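# Three arms lay a duct in a covered trench

## Task

Put the duct down inside the trench that has a cover, then close that cover again. Both must stay that way without any robot holding them; at the end every gripper must have released and the arms must be moved away.

## Robot and tools

Setup: three identical i2rt Big YAM arms named arm1, arm2 and arm3. Each has six joints, a two-finger gripper and a wrist camera. Two more cameras, cam_high and cam_low, are fixed in the room. With joints 1 and 6 at 0 and the hand level and pointing ahead, the wrist camera rides on top of the hand and looks toward the fingertips. The hand can reach about 1.0 m from the joint 1 axis. Joints move at different speeds, so the hand may take a wide curved path between postures. Loose objects can get an occasional brief shove from outside.

Frame: there is one shared scene frame with its origin on the floor and +z pointing up. The hand point is midway between the fingertips. Hand z runs along the fingers and hand y is the opening direction. Arm foot poses are never printed.

execute_actions(actions, cameras): actions is a list holding one action or none. An action is an object keyed by robot name. Each robot gets an object with the key joints, which maps joint names to absolute targets. Motion is only ever in joint space, with no Cartesian offsets. The joint names, units and ranges are:
- joint1_rad, -2.879 to 2.879 (tolerance ±0.045): rotates the arm about its base; positive is counter-clockwise seen from above; 0 points the arm the way its foot faces.
- joint2_rad, 0 to 3.141 (±0.14): shoulder; 0 has the upper arm pointing back and about level; increasing it raises the arm and then swings it forward.
- joint3_rad, 0 to 3.019 (±0.09): elbow; 0 is fully folded and larger values open it.
- joint4_rad, -1.692 to 1.57 (±0.055): hand pitch; positive tips the fingers up.
- joint5_rad, -1.57 to 1.57 (±0.03): sideways hand swing; positive goes to the arm's right.
- joint6_rad, -2.094 to 2.094 (±0.035): hand roll; positive is clockwise seen from behind the hand.
- gripper_m, 0 to 0.093 m (±0.003): distance between the fingertips. Each pad grips with roughly 50-62 N at most, and some grippers give less.
All motions in an action start at the same moment and may finish at different times. An action can last at most 15 s. A joint or arm you leave out may keep pushing toward its earlier target. A call is rejected and nothing moves if it has an unknown key or a value out of range.

cameras: a list drawn from arm1_cam_wrist, arm2_cam_wrist, arm3_cam_wrist, cam_high, cam_low and all. Omitting it, passing null or passing ["all"] returns every camera; [] returns none. The pictures line gives the order of the images. Sending an empty actions list only returns state and images.

wait(seconds): 0 to 10 s. No new commands are sent while the scene keeps running, and it returns the same output as an empty action.

zoom_image(camera, region): region is [x0, y0, x1, y1] in pixels of that camera's latest full image, measured from the top-left corner, and can be at most 504x504. Images are 896x504.

finished_scene(scene): scene is 1 or 2. It ends the current scene for good once the last command has been held, and its result says whether the goal was met. Replying without any tool call ends all remaining scenes.

Result lines: joint_positions gives the actual joint values. joint_status tells how each commanded motion ended:
- off_target: the joint stopped short and may still be pushing.
- contact_stop: the joint holds where it stopped.
- time_out: the joint keeps pushing toward its target, or toward a clamped target at most 0.375, 0.375, 0.113, 0.225, 0.075 and 0.3 rad away for joints 1-6. It will finish the move on its own if the way clears. Re-send its reported position to relieve the push.
- not_followed: a self/arm-collision check blocked the arm targets (see the 'joint command not followed' and 'cause:' lines). The gripper command still runs, and the blocked targets may be retried with later actions.
on_its_own lists anything the call did not command; 'held at' there is a held target, not a position. Joint torques are raw drive outputs with per-arm offset, scale and noise, and they are not zero in free air. A target very close to the current position may produce no motion. A loaded joint that is holding may sag.

Hazards: a hard squeeze between two robots fails the run and ends it, and a hard hit can do the same. No line reports contact between arms. The collision check can react too late and ignores fingers, gripper housings and wrist cameras. Contact from objects does not count against you. The arms do not stop when they touch something and can push hard. Constant pushing or holding heats motors: a MOTOR HOT warning appears at 85 °C, and at 100 °C an OVER-TEMPERATURE FAULT drops that arm, with limit_stop_at_motor_heat in its status; re-send targets after it cools. If a call's result reports a stop, the later motion calls in the same reply are skipped. Knocking anything out of the work area or onto the floor fails the task. The robot holds its last command while you think.

Calibration: each camera comes with K, distortion D, T_world_to_cam (world to camera, in metres) and pos_world, in OpenCV convention. Scene cameras may be off by up to about 2.3° and 9 mm. Wrist camera poses are computed from the joint readings, so their error is larger.

Suggested order: look with the cameras, lift the trench cover open, place the duct in the trench, close the cover, open every gripper, pull the arms clear, check that everything stays put, then call finished_scene.

Each tool is called after "Call:" as name([rows], argument=value, ...), one row to a line, values as JSON.

## Session

Call:
execute_actions(actions=[])

Scene clock: 0.00 s.
Joint torques (N m, as the arm reports them, + toward a larger angle): no reading
arm1.joint_positions: joint1_rad=+0.312 joint2_rad=+0.472 joint3_rad=+1.446 joint4_rad=-1.448 joint5_rad=+0.128 joint6_rad=-0.264 gripper_m=+0.095
arm1.joint_status: not commanded
arm1.hand: x=-0.0292 y=-0.4760 z=+1.4063 quat_wxyz=(-0.405, +0.731, -0.435, -0.334) (m; scene frame)
arm2.joint_positions: joint1_rad=+0.268 joint2_rad=+0.651 joint3_rad=+1.390 joint4_rad=-1.371 joint5_rad=-0.171 joint6_rad=-0.201 gripper_m=+0.094
arm2.joint_status: not commanded
arm2.hand: x=-0.6270 y=-0.2236 z=+1.2920 quat_wxyz=(-0.240, +0.791, -0.415, -0.380) (m; scene frame)
arm3.joint_positions: joint1_rad=-0.077 joint2_rad=+0.527 joint3_rad=+1.383 joint4_rad=-1.215 joint5_rad=+0.068 joint6_rad=-0.261 gripper_m=+0.094
arm3.joint_status: not commanded
arm3.hand: x=+0.5561 y=-0.2362 z=+1.3649 quat_wxyz=(-0.485, +0.610, -0.556, -0.289) (m; scene frame)
pictures: arm1_cam_wrist, arm2_cam_wrist, arm3_cam_wrist, cam_high, cam_low
Images, in order (width x height): arm1_cam_wrist 896x504, arm2_cam_wrist 896x504, arm3_cam_wrist 896x504, cam_high 896x504, cam_low 896x504.

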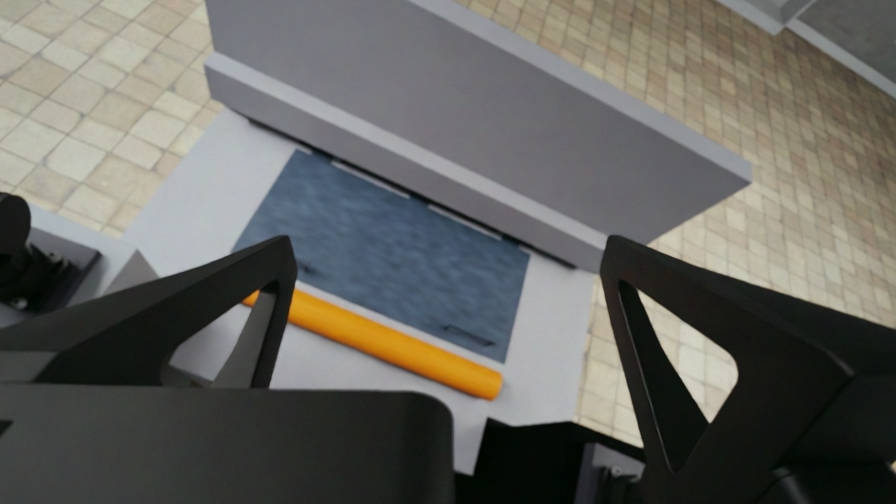

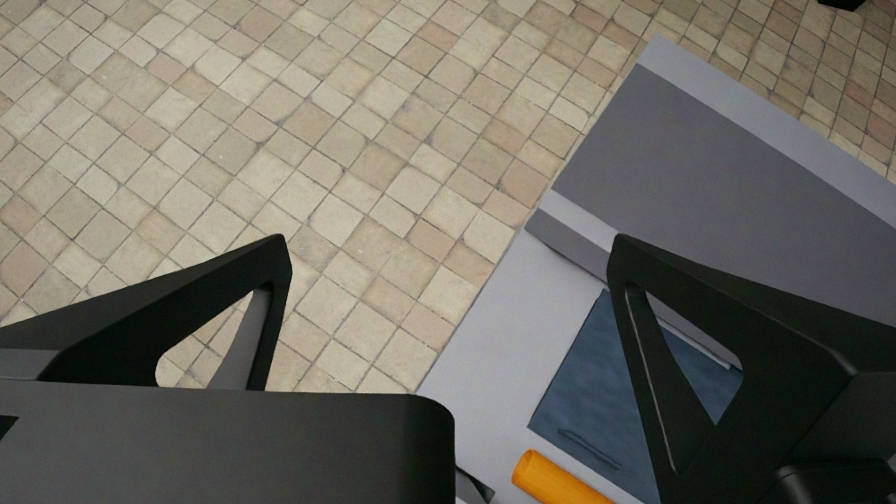

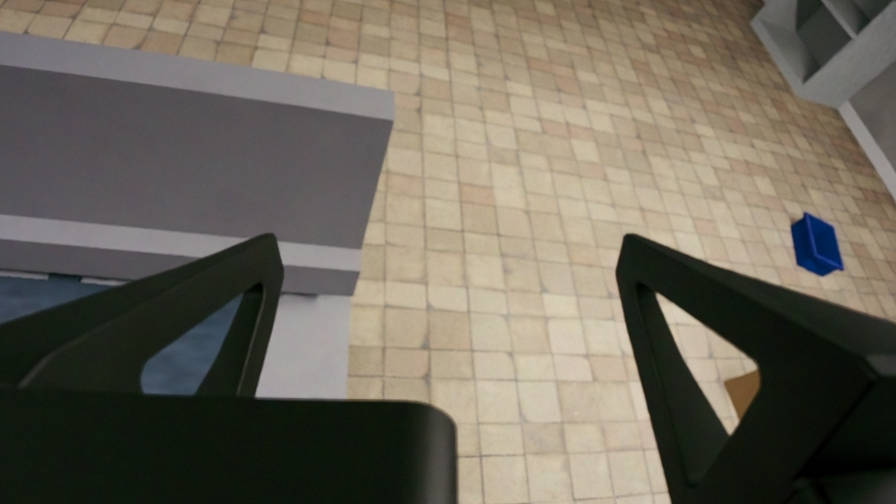

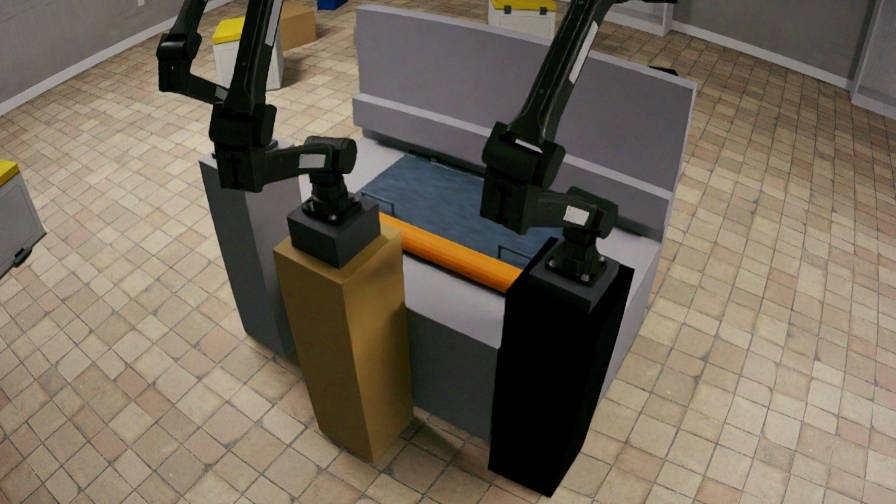

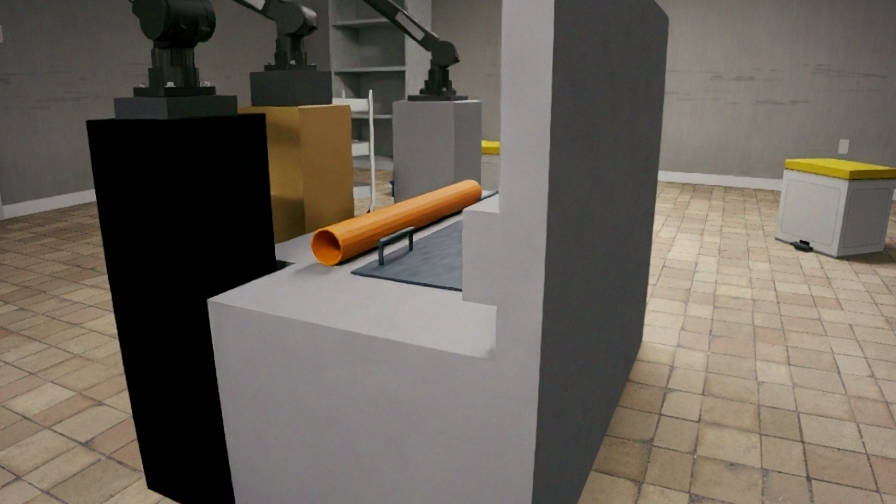

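Call:
zoom_image(camera="cam_low", region=[200, 150, 550, 370])

Call:
zoom_image(camera="cam_high", region=[280, 130, 680, 350])

Call:
zoom_image(camera="arm1_cam_wrist", region=[200, 130, 620, 430])

Region (200, 150, 550, 370) of cam_low's 896x504 image, scaled by 1.440, with more detail than that image has; it fills the top 317 rows of this view, and the rest is white.

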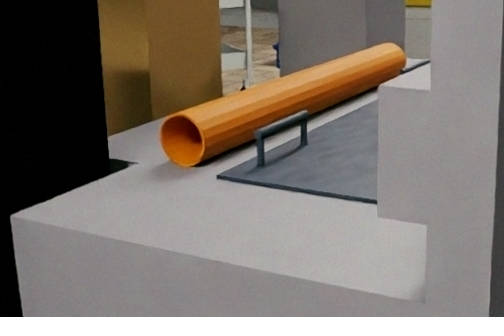

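Region (280, 130, 680, 350) of cam_high's 896x504 image, scaled by 1.260, with more detail than that image has; it fills the top 277 rows of this view, and the rest is white.

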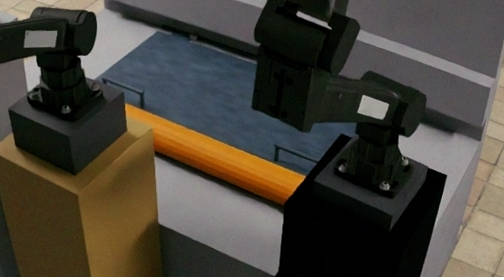

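Region (200, 130, 620, 430) of arm1_cam_wrist's 896x504 image, scaled by 1.200, with more detail than that image has; it fills the top 360 rows of this view, and the rest is white.

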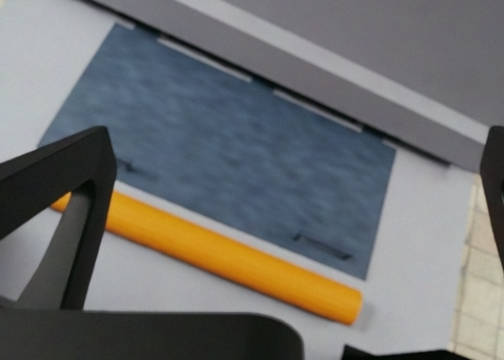

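Call:
execute_actions([
  {"arm1":{"joints":{"joint1_rad":0,"joint2_rad":1.57,"joint3_rad":1.57,"joint4_rad":-1.57,"joint5_rad":0,"joint6_rad":0}},"arm2":{"joints":{"joint1_rad":0,"joint2_rad":1.57,"joint3_rad":1.57,"joint4_rad":-1.0,"joint5_rad":0,"joint6_rad":0}},"arm3":{"joints":{"joint1_rad":0,"joint2_rad":1.57,"joint3_rad":1.2,"joint4_rad":-1.2,"joint5_rad":0,"joint6_rad":0}}},
])

Scene clock: 2.90 s.
Joint torques (N m, as the arm reports them, + toward a larger angle): arm1=[ -0.54 -14.37  11.45   0.19  -0.11   0.19] | arm2=[ -2.03 -14.05  12.99   2.43   0.04   0.09] | arm3=[  1.55 -14.17   7.17   0.37  -0.1    0.19]
arm1.joint_positions: joint1_rad=+0.004 joint2_rad=+1.563 joint3_rad=+1.560 joint4_rad=-1.558 joint5_rad=+0.003 joint6_rad=-0.011 gripper_m=+0.095
arm1.joint_status: all done
arm1.hand: x=-0.0002 y=-0.1508 z=+1.1038 quat_wxyz=(-0.010, +0.710, -0.704, -0.001) (m; scene frame)
arm2.joint_positions: joint1_rad=+0.005 joint2_rad=+1.578 joint3_rad=+1.548 joint4_rad=-1.016 joint5_rad=-0.002 joint6_rad=-0.009 gripper_m=+0.094
arm2.joint_status: all done
arm2.hand: x=-0.5533 y=+0.1501 z=+1.0453 quat_wxyz=(-0.178, +0.705, -0.662, -0.180) (m; scene frame)
arm3.joint_positions: joint1_rad=-0.012 joint2_rad=+1.573 joint3_rad=+1.200 joint4_rad=-1.207 joint5_rad=+0.002 joint6_rad=-0.009 gripper_m=+0.094
arm3.joint_status: all done
arm3.hand: x=+0.5475 y=-0.0052 z=+0.9035 quat_wxyz=(+0.006, +0.688, -0.725, +0.011) (m; scene frame)
pictures: arm1_cam_wrist, arm2_cam_wrist, arm3_cam_wrist, cam_high, cam_low
camera_calibration (this result's frames):
arm1_cam_wrist: T_world_to_cam=[[0.999928, -0.00542557, 0.0107187, -0.0143537], [-0.0105353, -0.824802, 0.565324, -0.744787], [0.00577358, -0.565396, -0.8248, 0.949681], [0, 0, 0, 1]] pos_world=[0.00102302, -0.077434, 1.2045]
arm2_cam_wrist: T_world_to_cam=[[0.997932, 0.0637642, -0.00813715, 0.552951], [0.0642689, -0.992201, 0.106803, 0.0802477], [-0.00126351, -0.107105, -0.994247, 1.18002], [0, 0, 0, 1]] pos_world=[-0.555474, 0.17075, 1.16916]
arm3_cam_wrist: T_world_to_cam=[[0.998972, -0.0452477, 0.00276845, -0.548734], [-0.0377392, -0.796258, 0.603778, -0.524485], [-0.0251152, -0.603262, -0.797147, 0.853825], [0, 0, 0, 1]] pos_world=[0.54982, 0.0726257, 0.998816]
Images, in order (width x height): arm1_cam_wrist 896x504, arm2_cam_wrist 896x504, arm3_cam_wrist 896x504, cam_high 896x504, cam_low 896x504.

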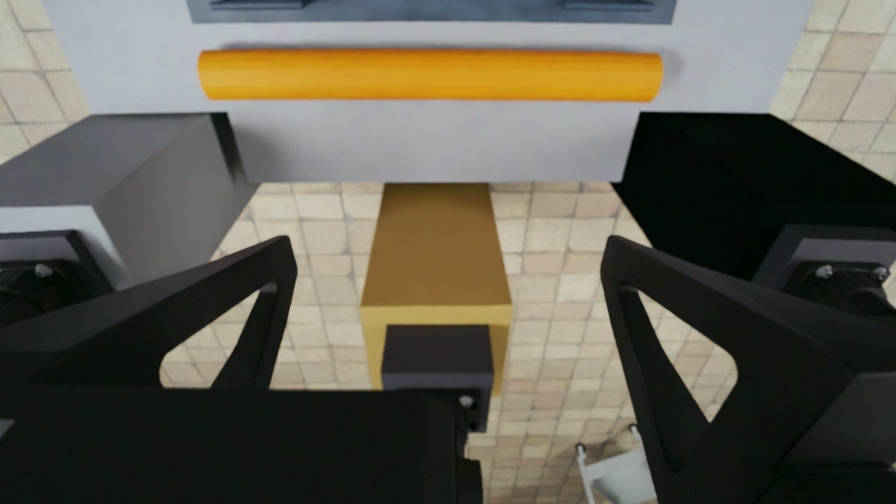

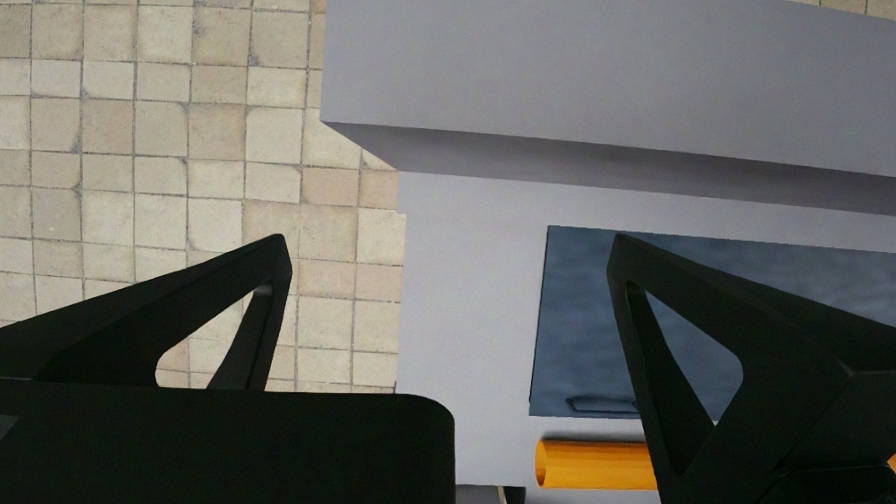

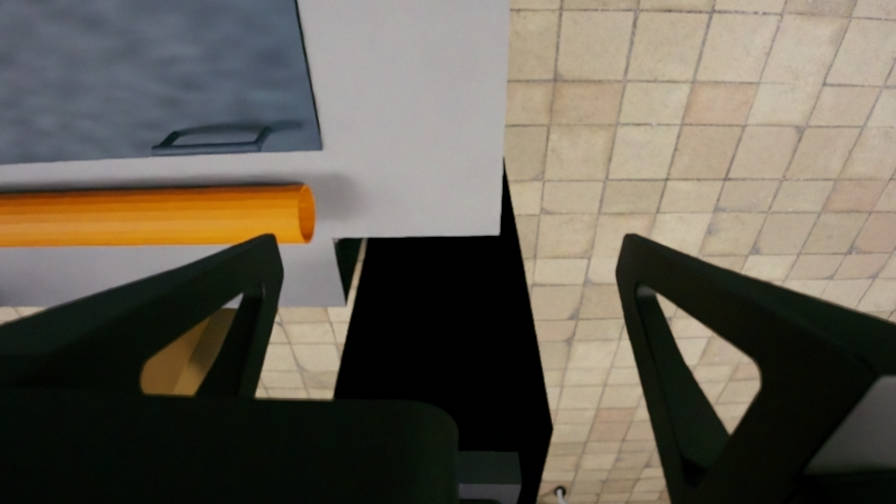

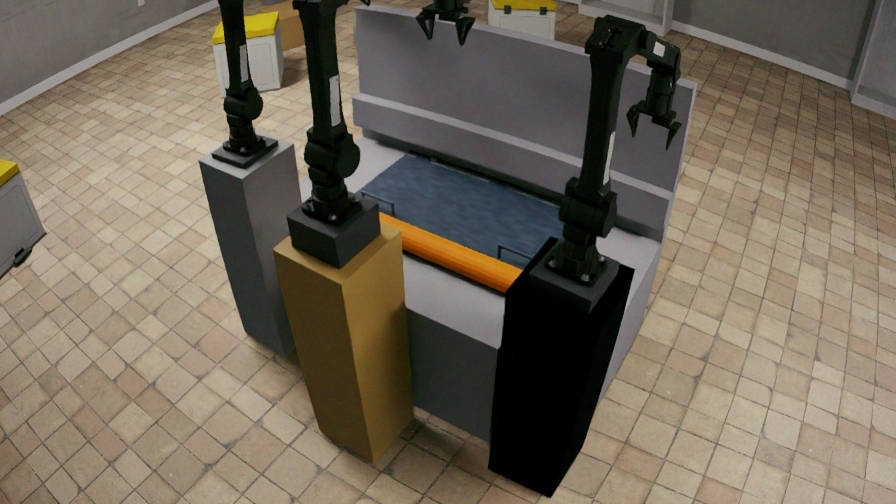

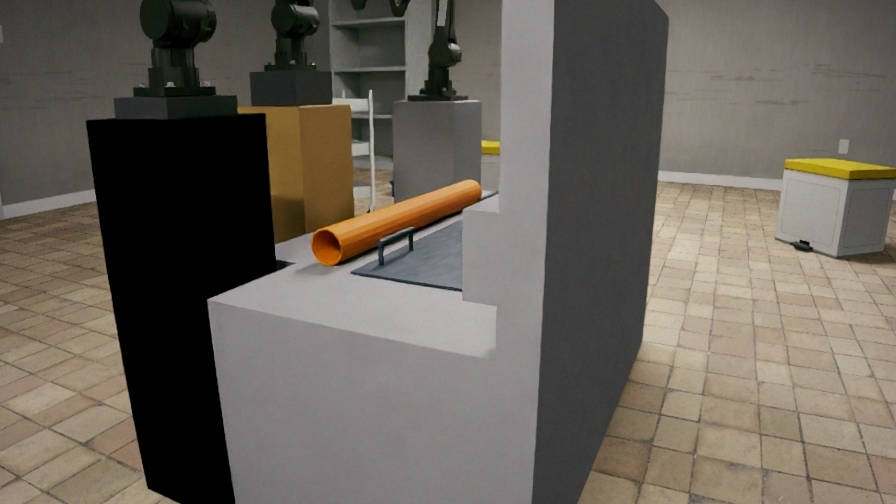

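Call:
execute_actions([
  {"arm1":{"joints":{"joint4_rad":-0.5}},"arm2":{"joints":{"joint3_rad":1.0}},"arm3":{"joints":{"joint2_rad":1.0}}},
], cameras=[])

Scene clock: 4.67 s.
Joint torques (N m, as the arm reports them, + toward a larger angle): arm1=[ -0.55 -16.14  13.     2.93  -0.11   0.19] | arm2=[ -2.03 -10.32   8.87   1.12   0.03   0.09] | arm3=[ 1.72 -4.43  8.59  1.22 -0.09  0.18]
arm1.joint_positions: joint1_rad=+0.004 joint2_rad=+1.563 joint3_rad=+1.560 joint4_rad=-0.522 joint5_rad=+0.003 joint6_rad=-0.011 gripper_m=+0.095
arm1.joint_status: all done
arm1.hand: x=-0.0007 y=+0.0590 z=+1.2276 quat_wxyz=(-0.362, +0.615, -0.608, -0.348) (m; scene frame)
arm2.joint_positions: joint1_rad=+0.005 joint2_rad=+1.563 joint3_rad=+0.997 joint4_rad=-1.008 joint5_rad=-0.002 joint6_rad=-0.009 gripper_m=+0.094
arm2.joint_status: all done
arm2.hand: x=-0.5414 y=-0.0416 z=+0.8224 quat_wxyz=(+0.003, +0.728, -0.686, +0.008) (m; scene frame)
arm3.joint_positions: joint1_rad=-0.012 joint2_rad=+0.993 joint3_rad=+1.198 joint4_rad=-1.207 joint5_rad=+0.002 joint6_rad=-0.009 gripper_m=+0.094
arm3.joint_status: all done
arm3.hand: x=+0.5426 y=-0.0673 z=+1.1357 quat_wxyz=(-0.203, +0.662, -0.697, -0.184) (m; scene frame)
pictures: none
No camera images: the call's "cameras" was empty. Leave "cameras" out to get every camera's image.

Call:
execute_actions([
  {"arm1":{"joints":{"joint1_rad":0.05,"joint2_rad":2.138,"joint3_rad":0.866,"joint4_rad":-0.298,"joint5_rad":0,"joint6_rad":1.62}},"arm2":{"joints":{"joint1_rad":-0.714,"joint2_rad":1.903,"joint3_rad":0.83,"joint4_rad":-0.498,"joint5_rad":0,"joint6_rad":0.914}},"arm3":{"joints":{"joint1_rad":0.77,"joint2_rad":1.976,"joint3_rad":0.886,"joint4_rad":-0.48,"joint5_rad":0,"joint6_rad":-0.85}}},
])

Scene clock: 8.83 s.
Joint torques (N m, as the arm reports them, + toward a larger angle): arm1=[ -0.46 -17.15   3.36   0.81   0.03   0.2 ] | arm2=[ -1.57 -12.13   5.2    1.36   0.06   0.1 ] | arm3=[  0.82 -14.92   3.51   0.46  -0.1    0.02]
arm1.joint_positions: joint1_rad=+0.054 joint2_rad=+2.160 joint3_rad=+0.861 joint4_rad=-0.306 joint5_rad=+0.002 joint6_rad=+1.608 gripper_m=+0.095
arm1.joint_status: all done
arm1.hand: x=-0.0141 y=-0.2361 z=+0.6342 quat_wxyz=(-0.007, +0.004, -1.000, +0.014) (m; scene frame)
arm2.joint_positions: joint1_rad=-0.717 joint2_rad=+1.909 joint3_rad=+0.825 joint4_rad=-0.514 joint5_rad=+0.000 joint6_rad=+0.905 gripper_m=+0.094
arm2.joint_status: all done
arm2.hand: x=-0.2802 y=-0.1511 z=+0.6491 quat_wxyz=(+0.004, -0.002, -1.000, +0.017) (m; scene frame)
arm3.joint_positions: joint1_rad=+0.770 joint2_rad=+1.976 joint3_rad=+0.887 joint4_rad=-0.490 joint5_rad=+0.001 joint6_rad=-0.842 gripper_m=+0.094
arm3.joint_status: all done
arm3.hand: x=+0.2513 y=-0.1445 z=+0.6478 quat_wxyz=(+0.010, +1.000, -0.004, +0.005) (m; scene frame)
pictures: arm1_cam_wrist, arm2_cam_wrist, arm3_cam_wrist, cam_high, cam_low
camera_calibration (this result's frames):
arm1_cam_wrist: T_world_to_cam=[[-0.00546161, -0.999696, 0.0240401, -0.253253], [-0.824479, 0.0181057, 0.565603, -0.362494], [-0.565867, -0.0167314, -0.824327, 0.635373], [0, 0, 0, 1]] pos_world=[0.0592841, -0.235982, 0.734871]
arm2_cam_wrist: T_world_to_cam=[[-0.0113219, -0.999826, 0.0148409, -0.162017], [-0.81037, 0.0178695, 0.585645, -0.597038], [-0.585809, -0.00539599, -0.810432, 0.486445], [0, 0, 0, 1]] pos_world=[-0.200693, -0.148695, 0.746288]
arm3_cam_wrist: T_world_to_cam=[[0.00175042, 0.999707, -0.0241288, 0.16059], [0.805553, 0.0128872, 0.592384, -0.579872], [0.592521, -0.020474, -0.805295, 0.492839], [0, 0, 0, 1]] pos_world=[0.174819, -0.14298, 0.744263]
Images, in order (width x height): arm1_cam_wrist 896x504, arm2_cam_wrist 896x504, arm3_cam_wrist 896x504, cam_high 896x504, cam_low 896x504.

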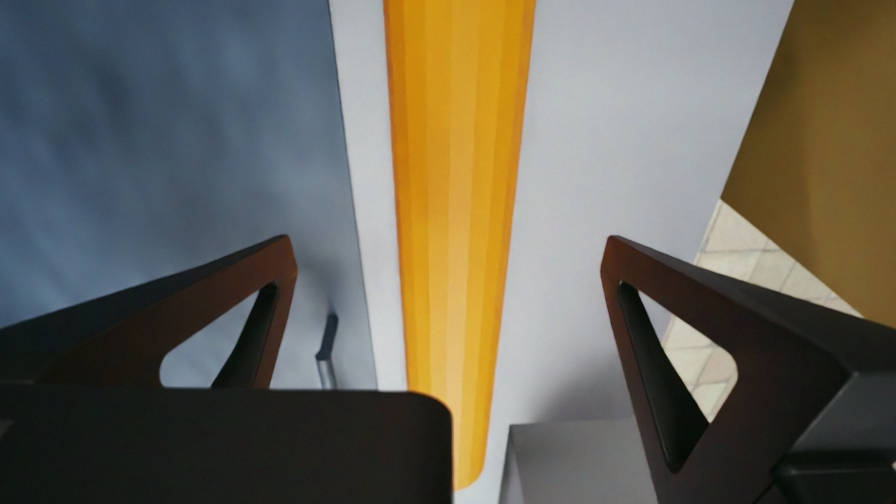

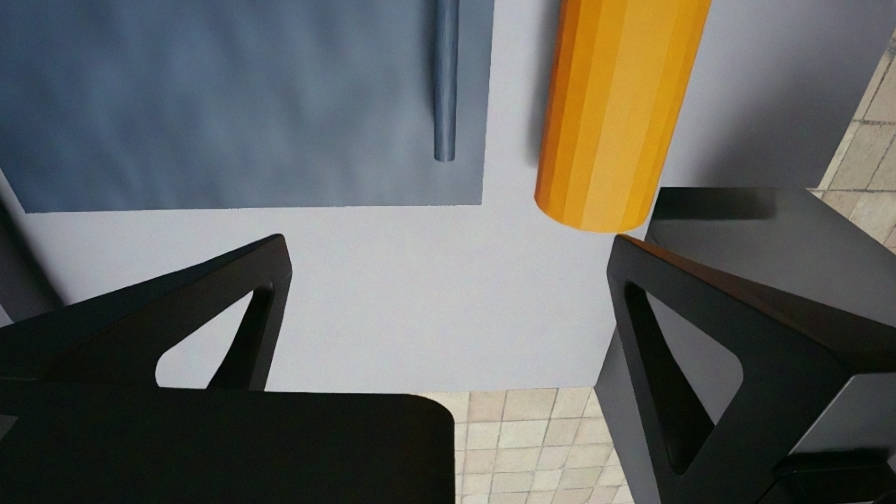

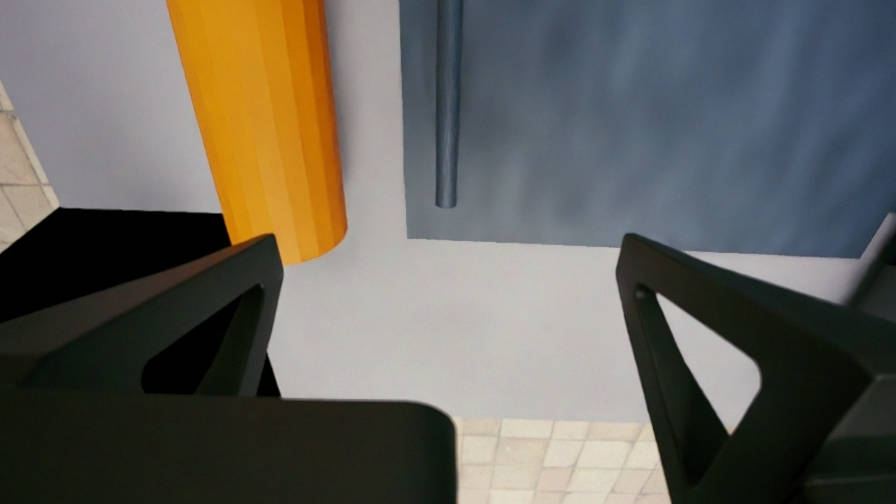

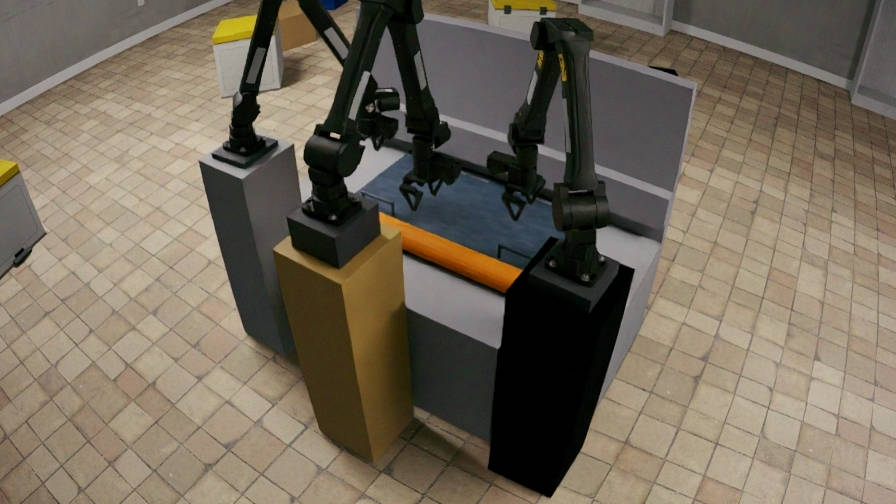

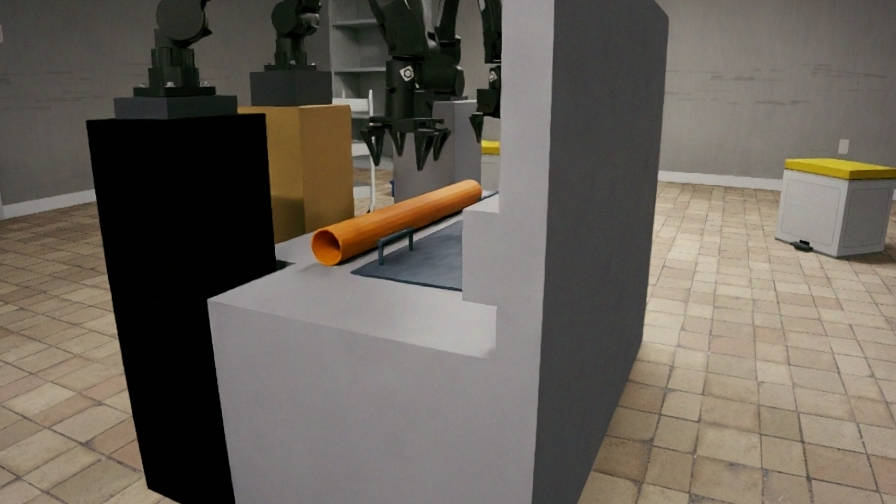

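Call:
execute_actions([
  {"arm1":{"joints":{"joint1_rad":0.0,"joint2_rad":2.355,"joint3_rad":0.885,"joint4_rad":-0.075,"joint5_rad":0,"joint6_rad":1.575}},"arm2":{"joints":{"joint1_rad":-0.763,"joint2_rad":1.918,"joint3_rad":0.862,"joint4_rad":-0.495,"joint5_rad":0,"joint6_rad":0.865,"gripper_m":0.05}},"arm3":{"joints":{"gripper_m":0.05}}},
], cameras=["arm1_cam_wrist","cam_low"])

Scene clock: 11.10 s.
Joint torques (N m, as the arm reports them, + toward a larger angle): arm1=[  0.13 -15.97   1.37   1.11   0.04  -0.03] | arm2=[ -2.03 -11.1    7.01   1.44   0.07  -0.08] | arm3=[  0.86 -14.86   3.52   0.4   -0.09   0.03]
arm1.joint_positions: joint1_rad=-0.003 joint2_rad=+2.357 joint3_rad=+0.883 joint4_rad=-0.089 joint5_rad=+0.002 joint6_rad=+1.586 gripper_m=+0.095
arm1.joint_status: all done
arm1.hand: x=+0.0080 y=-0.2414 z=+0.5648 quat_wxyz=(-0.007, -0.013, -1.000, -0.008) (m; scene frame)
arm2.joint_positions: joint1_rad=-0.761 joint2_rad=+1.909 joint3_rad=+0.837 joint4_rad=-0.512 joint5_rad=+0.000 joint6_rad=+0.874 gripper_m=+0.050
arm2.joint_status: all done
arm2.hand: x=-0.2625 y=-0.1564 z=+0.6513 quat_wxyz=(-0.001, -0.009, -1.000, +0.011) (m; scene frame)
arm3.joint_positions: joint1_rad=+0.770 joint2_rad=+1.976 joint3_rad=+0.887 joint4_rad=-0.490 joint5_rad=+0.001 joint6_rad=-0.842 gripper_m=+0.050
arm3.joint_status: all done
arm3.hand: x=+0.2513 y=-0.1445 z=+0.6478 quat_wxyz=(+0.010, +1.000, -0.004, +0.005) (m; scene frame)
pictures: arm1_cam_wrist, cam_low
camera_calibration (this result's frames):
arm1_cam_wrist: T_world_to_cam=[[-0.0385143, -0.999078, -0.0189494, -0.232026], [-0.822915, 0.0209543, 0.567778, -0.305419], [-0.566857, 0.0374613, -0.822964, 0.602859], [0, 0, 0, 1]] pos_world=[0.0814648, -0.247996, 0.665144]
Images, in order (width x height): arm1_cam_wrist 896x504, cam_low 896x504.

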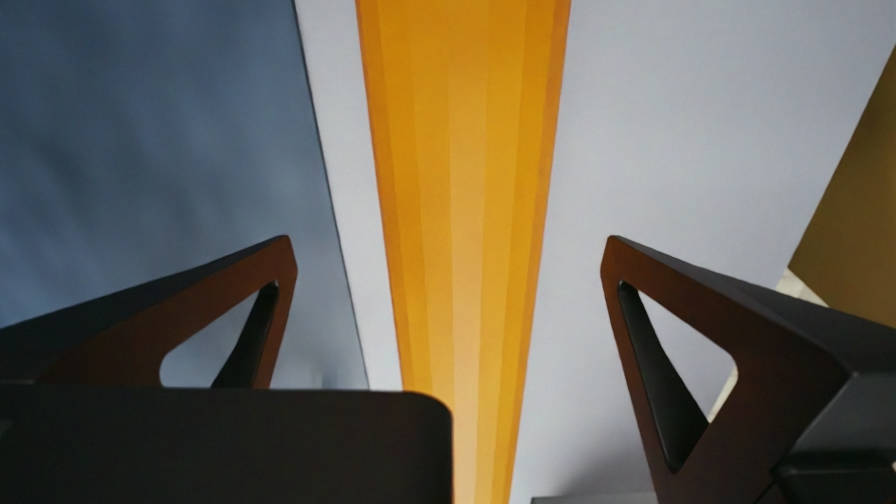

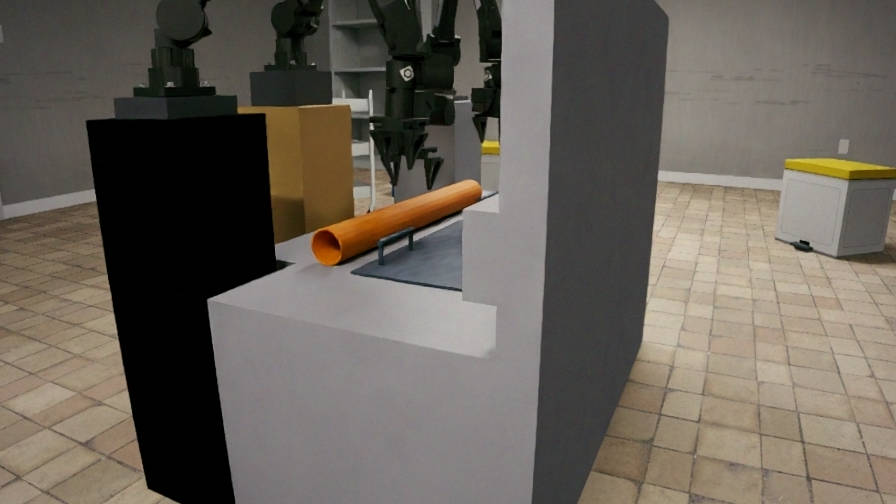

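Call:
execute_actions([
  {"arm1":{"joints":{"joint1_rad":0.02,"joint2_rad":2.585,"joint3_rad":1.0,"joint4_rad":0.028,"joint5_rad":0,"joint6_rad":1.575}}},
], cameras=["arm1_cam_wrist","cam_low"])

Scene clock: 12.17 s.
Joint torques (N m, as the arm reports them, + toward a larger angle): arm1=[ 0.1  -7.66 -0.9   0.42  0.06 -0.03] | arm2=[ -1.88 -11.23   7.04   1.43   0.07  -0.07] | arm3=[  0.8  -14.87   3.49   0.43  -0.11   0.03]
arm1.joint_positions: joint1_rad=+0.016 joint2_rad=+2.471 joint3_rad=+1.029 joint4_rad=+0.042 joint5_rad=+0.001 joint6_rad=+1.584 gripper_m=+0.095
arm1.joint_status: all done
arm1.hand: x=+0.0009 y=-0.1669 z=+0.5324 quat_wxyz=(-0.005, -0.003, -0.996, -0.088) (m; scene frame)
arm2.joint_positions: joint1_rad=-0.761 joint2_rad=+1.909 joint3_rad=+0.837 joint4_rad=-0.512 joint5_rad=+0.000 joint6_rad=+0.874 gripper_m=+0.050
arm2.joint_status: not commanded
arm2.hand: x=-0.2625 y=-0.1564 z=+0.6513 quat_wxyz=(-0.001, -0.009, -1.000, +0.011) (m; scene frame)
arm3.joint_positions: joint1_rad=+0.770 joint2_rad=+1.976 joint3_rad=+0.887 joint4_rad=-0.490 joint5_rad=+0.001 joint6_rad=-0.842 gripper_m=+0.050
arm3.joint_status: not commanded
arm3.hand: x=+0.2513 y=-0.1445 z=+0.6478 quat_wxyz=(+0.010, +1.000, -0.004, +0.005) (m; scene frame)
pictures: arm1_cam_wrist, cam_low
camera_calibration (this result's frames):
arm1_cam_wrist: T_world_to_cam=[[-0.0165981, -0.983769, -0.178669, -0.0709862], [-0.822294, -0.0882281, 0.562181, -0.309696], [-0.56882, 0.15625, -0.807483, 0.580932], [0, 0, 0, 1]] pos_world=[0.0746062, -0.187929, 0.630516]
Images, in order (width x height): arm1_cam_wrist 896x504, cam_low 896x504.

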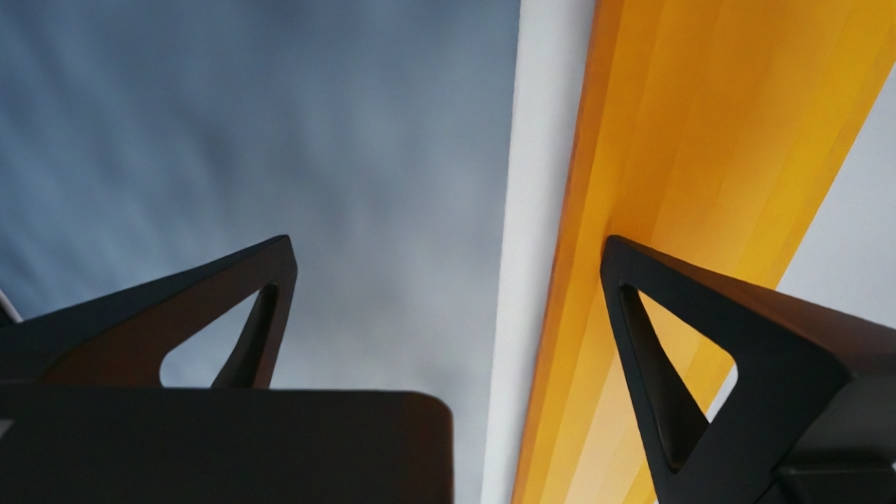

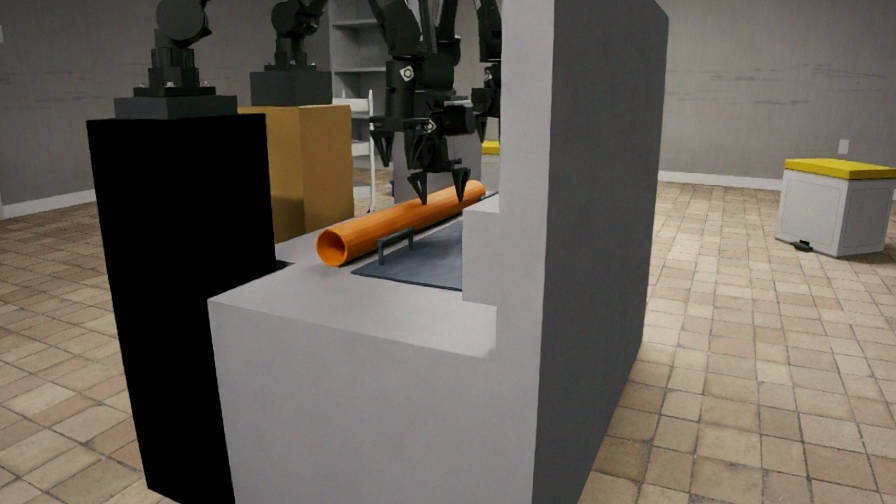

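Call:
execute_actions([
  {"arm1":{"joints":{"joint2_rad":2.33,"joint3_rad":1.029,"joint4_rad":0.042}}},
], cameras=[])

Call:
execute_actions([
  {"arm1":{"joints":{"joint2_rad":2.355,"joint3_rad":0.885,"joint4_rad":-0.075}}},
], cameras=["arm1_cam_wrist","cam_low"])

Scene clock: 13.73 s.
Joint torques (N m, as the arm reports them, + toward a larger angle): arm1=[  0.1  -18.37   3.52   0.9    0.06  -0.04] | arm2=[ -1.9  -11.13   7.04   1.41   0.07  -0.07] | arm3=[  0.74 -14.83   3.46   0.43  -0.1    0.03]
arm1.joint_positions: joint1_rad=+0.016 joint2_rad=+2.331 joint3_rad=+1.028 joint4_rad=+0.044 joint5_rad=+0.001 joint6_rad=+1.584 gripper_m=+0.095
arm1.joint_status: all done
arm1.hand: x=-0.0003 y=-0.1096 z=+0.5974 quat_wxyz=(-0.005, -0.002, -0.987, -0.159) (m; scene frame)
arm2.joint_positions: joint1_rad=-0.761 joint2_rad=+1.909 joint3_rad=+0.837 joint4_rad=-0.512 joint5_rad=+0.000 joint6_rad=+0.874 gripper_m=+0.050
arm2.joint_status: not commanded
arm2.hand: x=-0.2625 y=-0.1564 z=+0.6513 quat_wxyz=(-0.001, -0.009, -1.000, +0.011) (m; scene frame)
arm3.joint_positions: joint1_rad=+0.770 joint2_rad=+1.976 joint3_rad=+0.887 joint4_rad=-0.490 joint5_rad=+0.001 joint6_rad=-0.842 gripper_m=+0.050
arm3.joint_status: not commanded
arm3.hand: x=+0.2513 y=-0.1445 z=+0.6478 quat_wxyz=(+0.010, +1.000, -0.004, +0.005) (m; scene frame)
pictures: none
No camera images: the call's "cameras" was empty. Leave "cameras" out to get every camera's image.

Scene clock: 14.70 s.
Joint torques (N m, as the arm reports them, + toward a larger angle): arm1=[  0.08 -14.87   1.78   0.27   0.06  -0.02] | arm2=[ -1.77 -11.13   7.01   1.42   0.07  -0.06] | arm3=[  0.9  -14.87   3.51   0.45  -0.1    0.03]
arm1.joint_positions: joint1_rad=+0.016 joint2_rad=+2.344 joint3_rad=+0.879 joint4_rad=-0.069 joint5_rad=+0.001 joint6_rad=+1.584 gripper_m=+0.095
arm1.joint_status: all done
arm1.hand: x=+0.0009 y=-0.2339 z=+0.5692 quat_wxyz=(-0.006, -0.003, -1.000, -0.022) (m; scene frame)
arm2.joint_positions: joint1_rad=-0.761 joint2_rad=+1.909 joint3_rad=+0.837 joint4_rad=-0.512 joint5_rad=+0.000 joint6_rad=+0.874 gripper_m=+0.050
arm2.joint_status: not commanded
arm2.hand: x=-0.2625 y=-0.1564 z=+0.6513 quat_wxyz=(-0.001, -0.009, -1.000, +0.011) (m; scene frame)
arm3.joint_positions: joint1_rad=+0.770 joint2_rad=+1.976 joint3_rad=+0.887 joint4_rad=-0.490 joint5_rad=+0.001 joint6_rad=-0.842 gripper_m=+0.050
arm3.joint_status: not commanded
arm3.hand: x=+0.2513 y=-0.1445 z=+0.6478 quat_wxyz=(+0.010, +1.000, -0.004, +0.005) (m; scene frame)
pictures: arm1_cam_wrist, cam_low
camera_calibration (this result's frames):
arm1_cam_wrist: T_world_to_cam=[[-0.0179933, -0.998737, -0.0469126, -0.208764], [-0.822922, -0.0118557, 0.568031, -0.321723], [-0.567869, 0.0488261, -0.821669, 0.604131], [0, 0, 0, 1]] pos_world=[0.0745582, -0.241812, 0.66935]
Images, in order (width x height): arm1_cam_wrist 896x504, cam_low 896x504.

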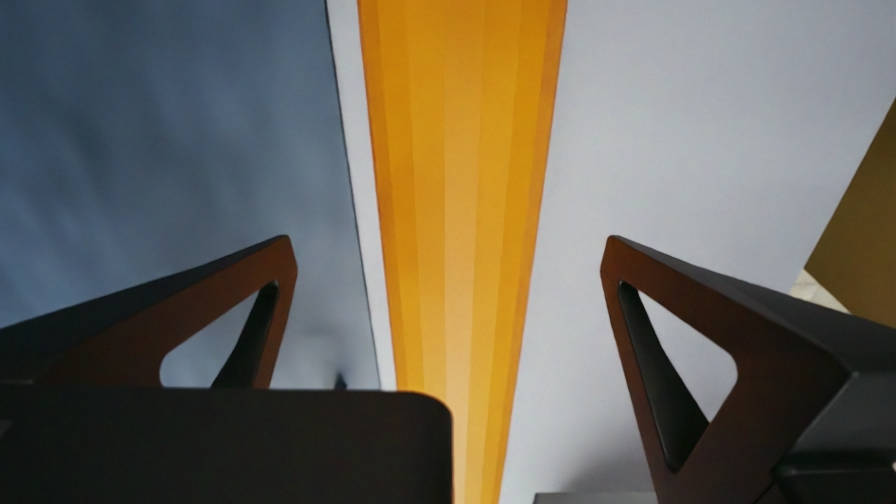

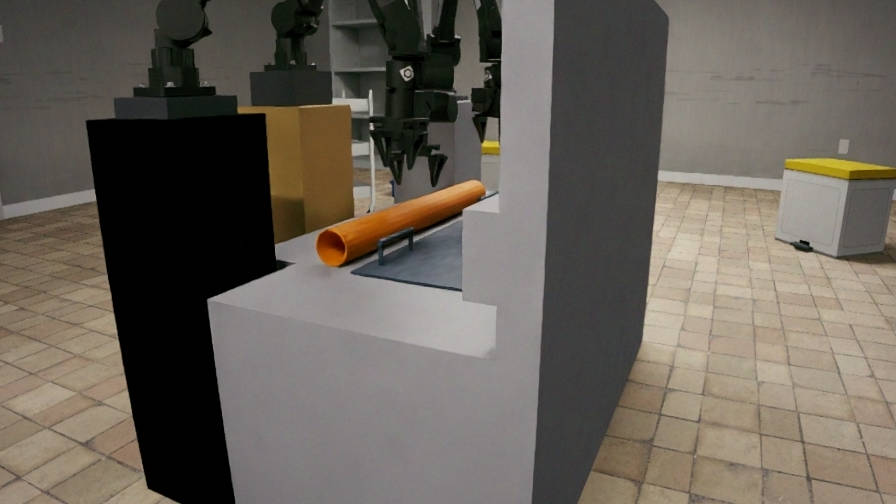

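Call:
execute_actions([
  {"arm1":{"joints":{"joint2_rad":2.43,"joint3_rad":0.93,"joint4_rad":-0.08}}},
], cameras=[])

Call:
execute_actions([
  {"arm1":{"joints":{"joint2_rad":2.485,"joint3_rad":0.962,"joint4_rad":-0.05}}},
], cameras=["arm1_cam_wrist"])

Scene clock: 16.03 s.
Joint torques (N m, as the arm reports them, + toward a larger angle): arm1=[  0.09 -14.47   1.42   0.29   0.06  -0.01] | arm2=[ -1.88 -11.16   7.01   1.43   0.07  -0.08] | arm3=[  0.78 -14.99   3.5    0.45  -0.1    0.02]
arm1.joint_positions: joint1_rad=+0.016 joint2_rad=+2.414 joint3_rad=+0.927 joint4_rad=-0.071 joint5_rad=+0.001 joint6_rad=+1.584 gripper_m=+0.095
arm1.joint_status: all done
arm1.hand: x=+0.0012 y=-0.2330 z=+0.5459 quat_wxyz=(-0.006, -0.003, -1.000, -0.010) (m; scene frame)
arm2.joint_positions: joint1_rad=-0.761 joint2_rad=+1.909 joint3_rad=+0.837 joint4_rad=-0.512 joint5_rad=+0.000 joint6_rad=+0.874 gripper_m=+0.050
arm2.joint_status: not commanded
arm2.hand: x=-0.2625 y=-0.1564 z=+0.6513 quat_wxyz=(-0.001, -0.009, -1.000, +0.011) (m; scene frame)
arm3.joint_positions: joint1_rad=+0.770 joint2_rad=+1.976 joint3_rad=+0.887 joint4_rad=-0.490 joint5_rad=+0.001 joint6_rad=-0.842 gripper_m=+0.050
arm3.joint_status: not commanded
arm3.hand: x=+0.2513 y=-0.1445 z=+0.6478 quat_wxyz=(+0.010, +1.000, -0.004, +0.005) (m; scene frame)
pictures: none
No camera images: the call's "cameras" was empty. Leave "cameras" out to get every camera's image.

Scene clock: 16.73 s.
Joint torques (N m, as the arm reports them, + toward a larger angle): arm1=[  0.11 -15.29   1.13   0.96   0.07  -0.01] | arm2=[ -1.87 -11.1    7.     1.43   0.06  -0.07] | arm3=[  0.76 -14.79   3.5    0.44  -0.09   0.03]
arm1.joint_positions: joint1_rad=+0.016 joint2_rad=+2.467 joint3_rad=+0.958 joint4_rad=-0.061 joint5_rad=+0.001 joint6_rad=+1.584 gripper_m=+0.095
arm1.joint_status: all done
arm1.hand: x=+0.0014 y=-0.2345 z=+0.5274 quat_wxyz=(-0.006, -0.003, -1.000, -0.003) (m; scene frame)
arm2.joint_positions: joint1_rad=-0.761 joint2_rad=+1.909 joint3_rad=+0.837 joint4_rad=-0.512 joint5_rad=+0.000 joint6_rad=+0.874 gripper_m=+0.050
arm2.joint_status: not commanded
arm2.hand: x=-0.2625 y=-0.1564 z=+0.6513 quat_wxyz=(-0.001, -0.009, -1.000, +0.011) (m; scene frame)
arm3.joint_positions: joint1_rad=+0.770 joint2_rad=+1.976 joint3_rad=+0.887 joint4_rad=-0.490 joint5_rad=+0.001 joint6_rad=-0.842 gripper_m=+0.050
arm3.joint_status: not commanded
arm3.hand: x=+0.2513 y=-0.1445 z=+0.6478 quat_wxyz=(+0.010, +1.000, -0.004, +0.005) (m; scene frame)
pictures: arm1_cam_wrist
camera_calibration (this result's frames):
arm1_cam_wrist: T_world_to_cam=[[-0.0184036, -0.999777, -0.0103223, -0.230868], [-0.823075, 0.00928804, 0.567856, -0.292558], [-0.567634, 0.0189466, -0.823063, 0.563842], [0, 0, 0, 1]] pos_world=[0.0750103, -0.238783, 0.627825]
Images, in order (width x height): arm1_cam_wrist 896x504.

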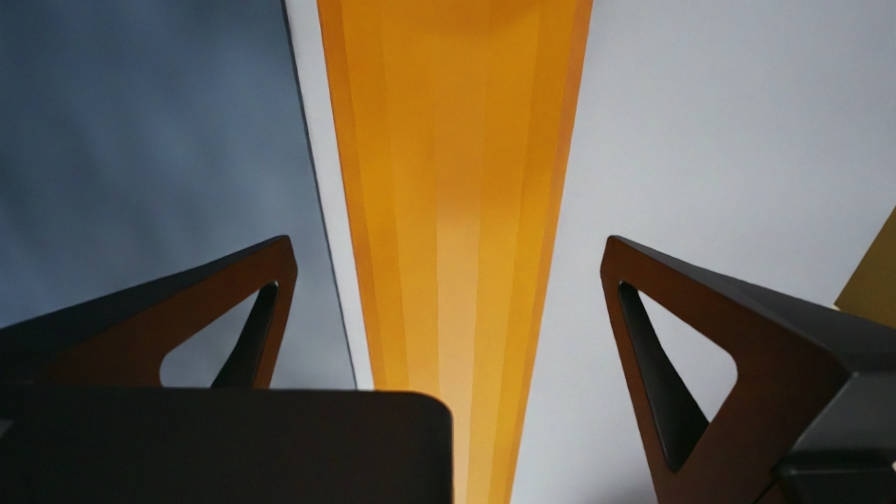

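Call:
execute_actions([
  {"arm1":{"joints":{"joint2_rad":2.55,"joint3_rad":0.997,"joint4_rad":-0.02}}},
], cameras=[])

Call:
execute_actions([
  {"arm1":{"joints":{"joint2_rad":2.605,"joint3_rad":1.03,"joint4_rad":0.0}}},
], cameras=["arm1_cam_wrist","cam_low"])

Scene clock: 17.57 s.
Joint torques (N m, as the arm reports them, + toward a larger angle): arm1=[  0.06 -14.69   0.82   1.     0.06  -0.01] | arm2=[ -1.83 -11.21   7.02   1.44   0.06  -0.07] | arm3=[  0.81 -14.89   3.53   0.49  -0.1    0.02]
arm1.joint_positions: joint1_rad=+0.016 joint2_rad=+2.533 joint3_rad=+0.995 joint4_rad=-0.030 joint5_rad=+0.001 joint6_rad=+1.584 gripper_m=+0.095
arm1.joint_status: all done
arm1.hand: x=+0.0017 y=-0.2333 z=+0.5042 quat_wxyz=(-0.006, -0.003, -1.000, -0.005) (m; scene frame)
arm2.joint_positions: joint1_rad=-0.761 joint2_rad=+1.909 joint3_rad=+0.837 joint4_rad=-0.512 joint5_rad=+0.000 joint6_rad=+0.874 gripper_m=+0.050
arm2.joint_status: not commanded
arm2.hand: x=-0.2625 y=-0.1564 z=+0.6513 quat_wxyz=(-0.001, -0.009, -1.000, +0.011) (m; scene frame)
arm3.joint_positions: joint1_rad=+0.770 joint2_rad=+1.976 joint3_rad=+0.887 joint4_rad=-0.490 joint5_rad=+0.001 joint6_rad=-0.842 gripper_m=+0.050
arm3.joint_status: not commanded
arm3.hand: x=+0.2513 y=-0.1445 z=+0.6478 quat_wxyz=(+0.010, +1.000, -0.004, +0.005) (m; scene frame)
pictures: none
No camera images: the call's "cameras" was empty. Leave "cameras" out to get every camera's image.

Scene clock: 18.27 s.
Joint torques (N m, as the arm reports them, + toward a larger angle): arm1=[  0.12 -15.37   0.88   0.99   0.07  -0.01] | arm2=[ -1.76 -11.18   7.01   1.41   0.06  -0.07] | arm3=[  0.8  -14.87   3.5    0.41  -0.11   0.02]
arm1.joint_positions: joint1_rad=+0.016 joint2_rad=+2.588 joint3_rad=+1.024 joint4_rad=-0.012 joint5_rad=+0.001 joint6_rad=+1.584 gripper_m=+0.095
arm1.joint_status: all done
arm1.hand: x=+0.0019 y=-0.2368 z=+0.4846 quat_wxyz=(-0.006, -0.003, -1.000, -0.001) (m; scene frame)
arm2.joint_positions: joint1_rad=-0.761 joint2_rad=+1.909 joint3_rad=+0.837 joint4_rad=-0.512 joint5_rad=+0.000 joint6_rad=+0.874 gripper_m=+0.050
arm2.joint_status: not commanded
arm2.hand: x=-0.2625 y=-0.1564 z=+0.6513 quat_wxyz=(-0.001, -0.009, -1.000, +0.011) (m; scene frame)
arm3.joint_positions: joint1_rad=+0.770 joint2_rad=+1.976 joint3_rad=+0.887 joint4_rad=-0.490 joint5_rad=+0.001 joint6_rad=-0.842 gripper_m=+0.050
arm3.joint_status: not commanded
arm3.hand: x=+0.2513 y=-0.1445 z=+0.6478 quat_wxyz=(+0.010, +1.000, -0.004, +0.005) (m; scene frame)
pictures: arm1_cam_wrist, cam_low
camera_calibration (this result's frames):
arm1_cam_wrist: T_world_to_cam=[[-0.0184686, -0.999819, -0.00460259, -0.236378], [-0.823098, 0.0125906, 0.567759, -0.266951], [-0.567598, 0.0142741, -0.823182, 0.527847], [0, 0, 0, 1]] pos_world=[0.0755123, -0.240508, 0.58499]
Images, in order (width x height): arm1_cam_wrist 896x504, cam_low 896x504.

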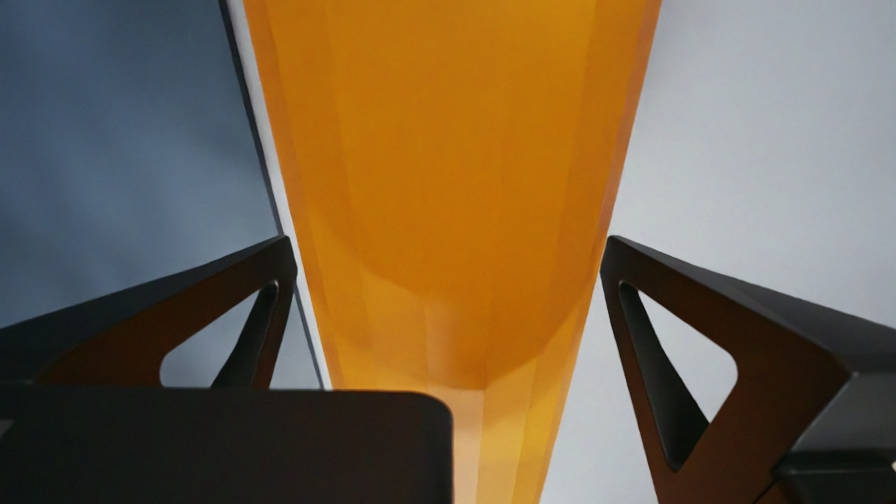

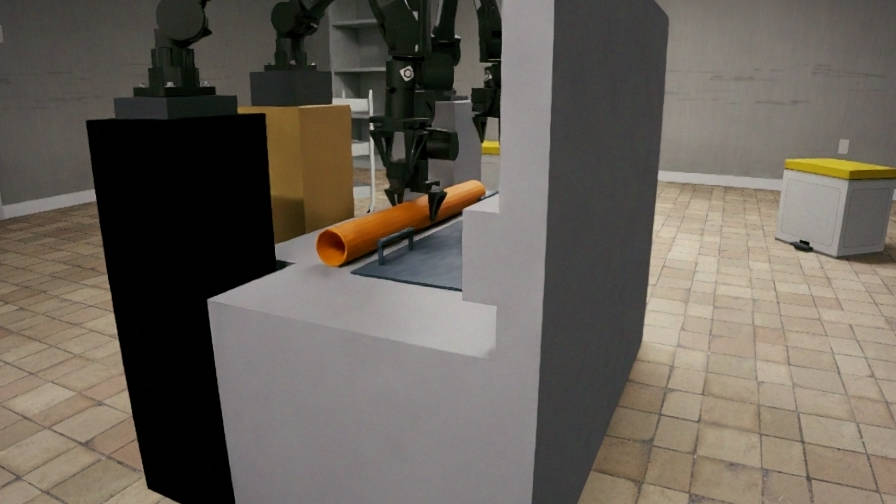

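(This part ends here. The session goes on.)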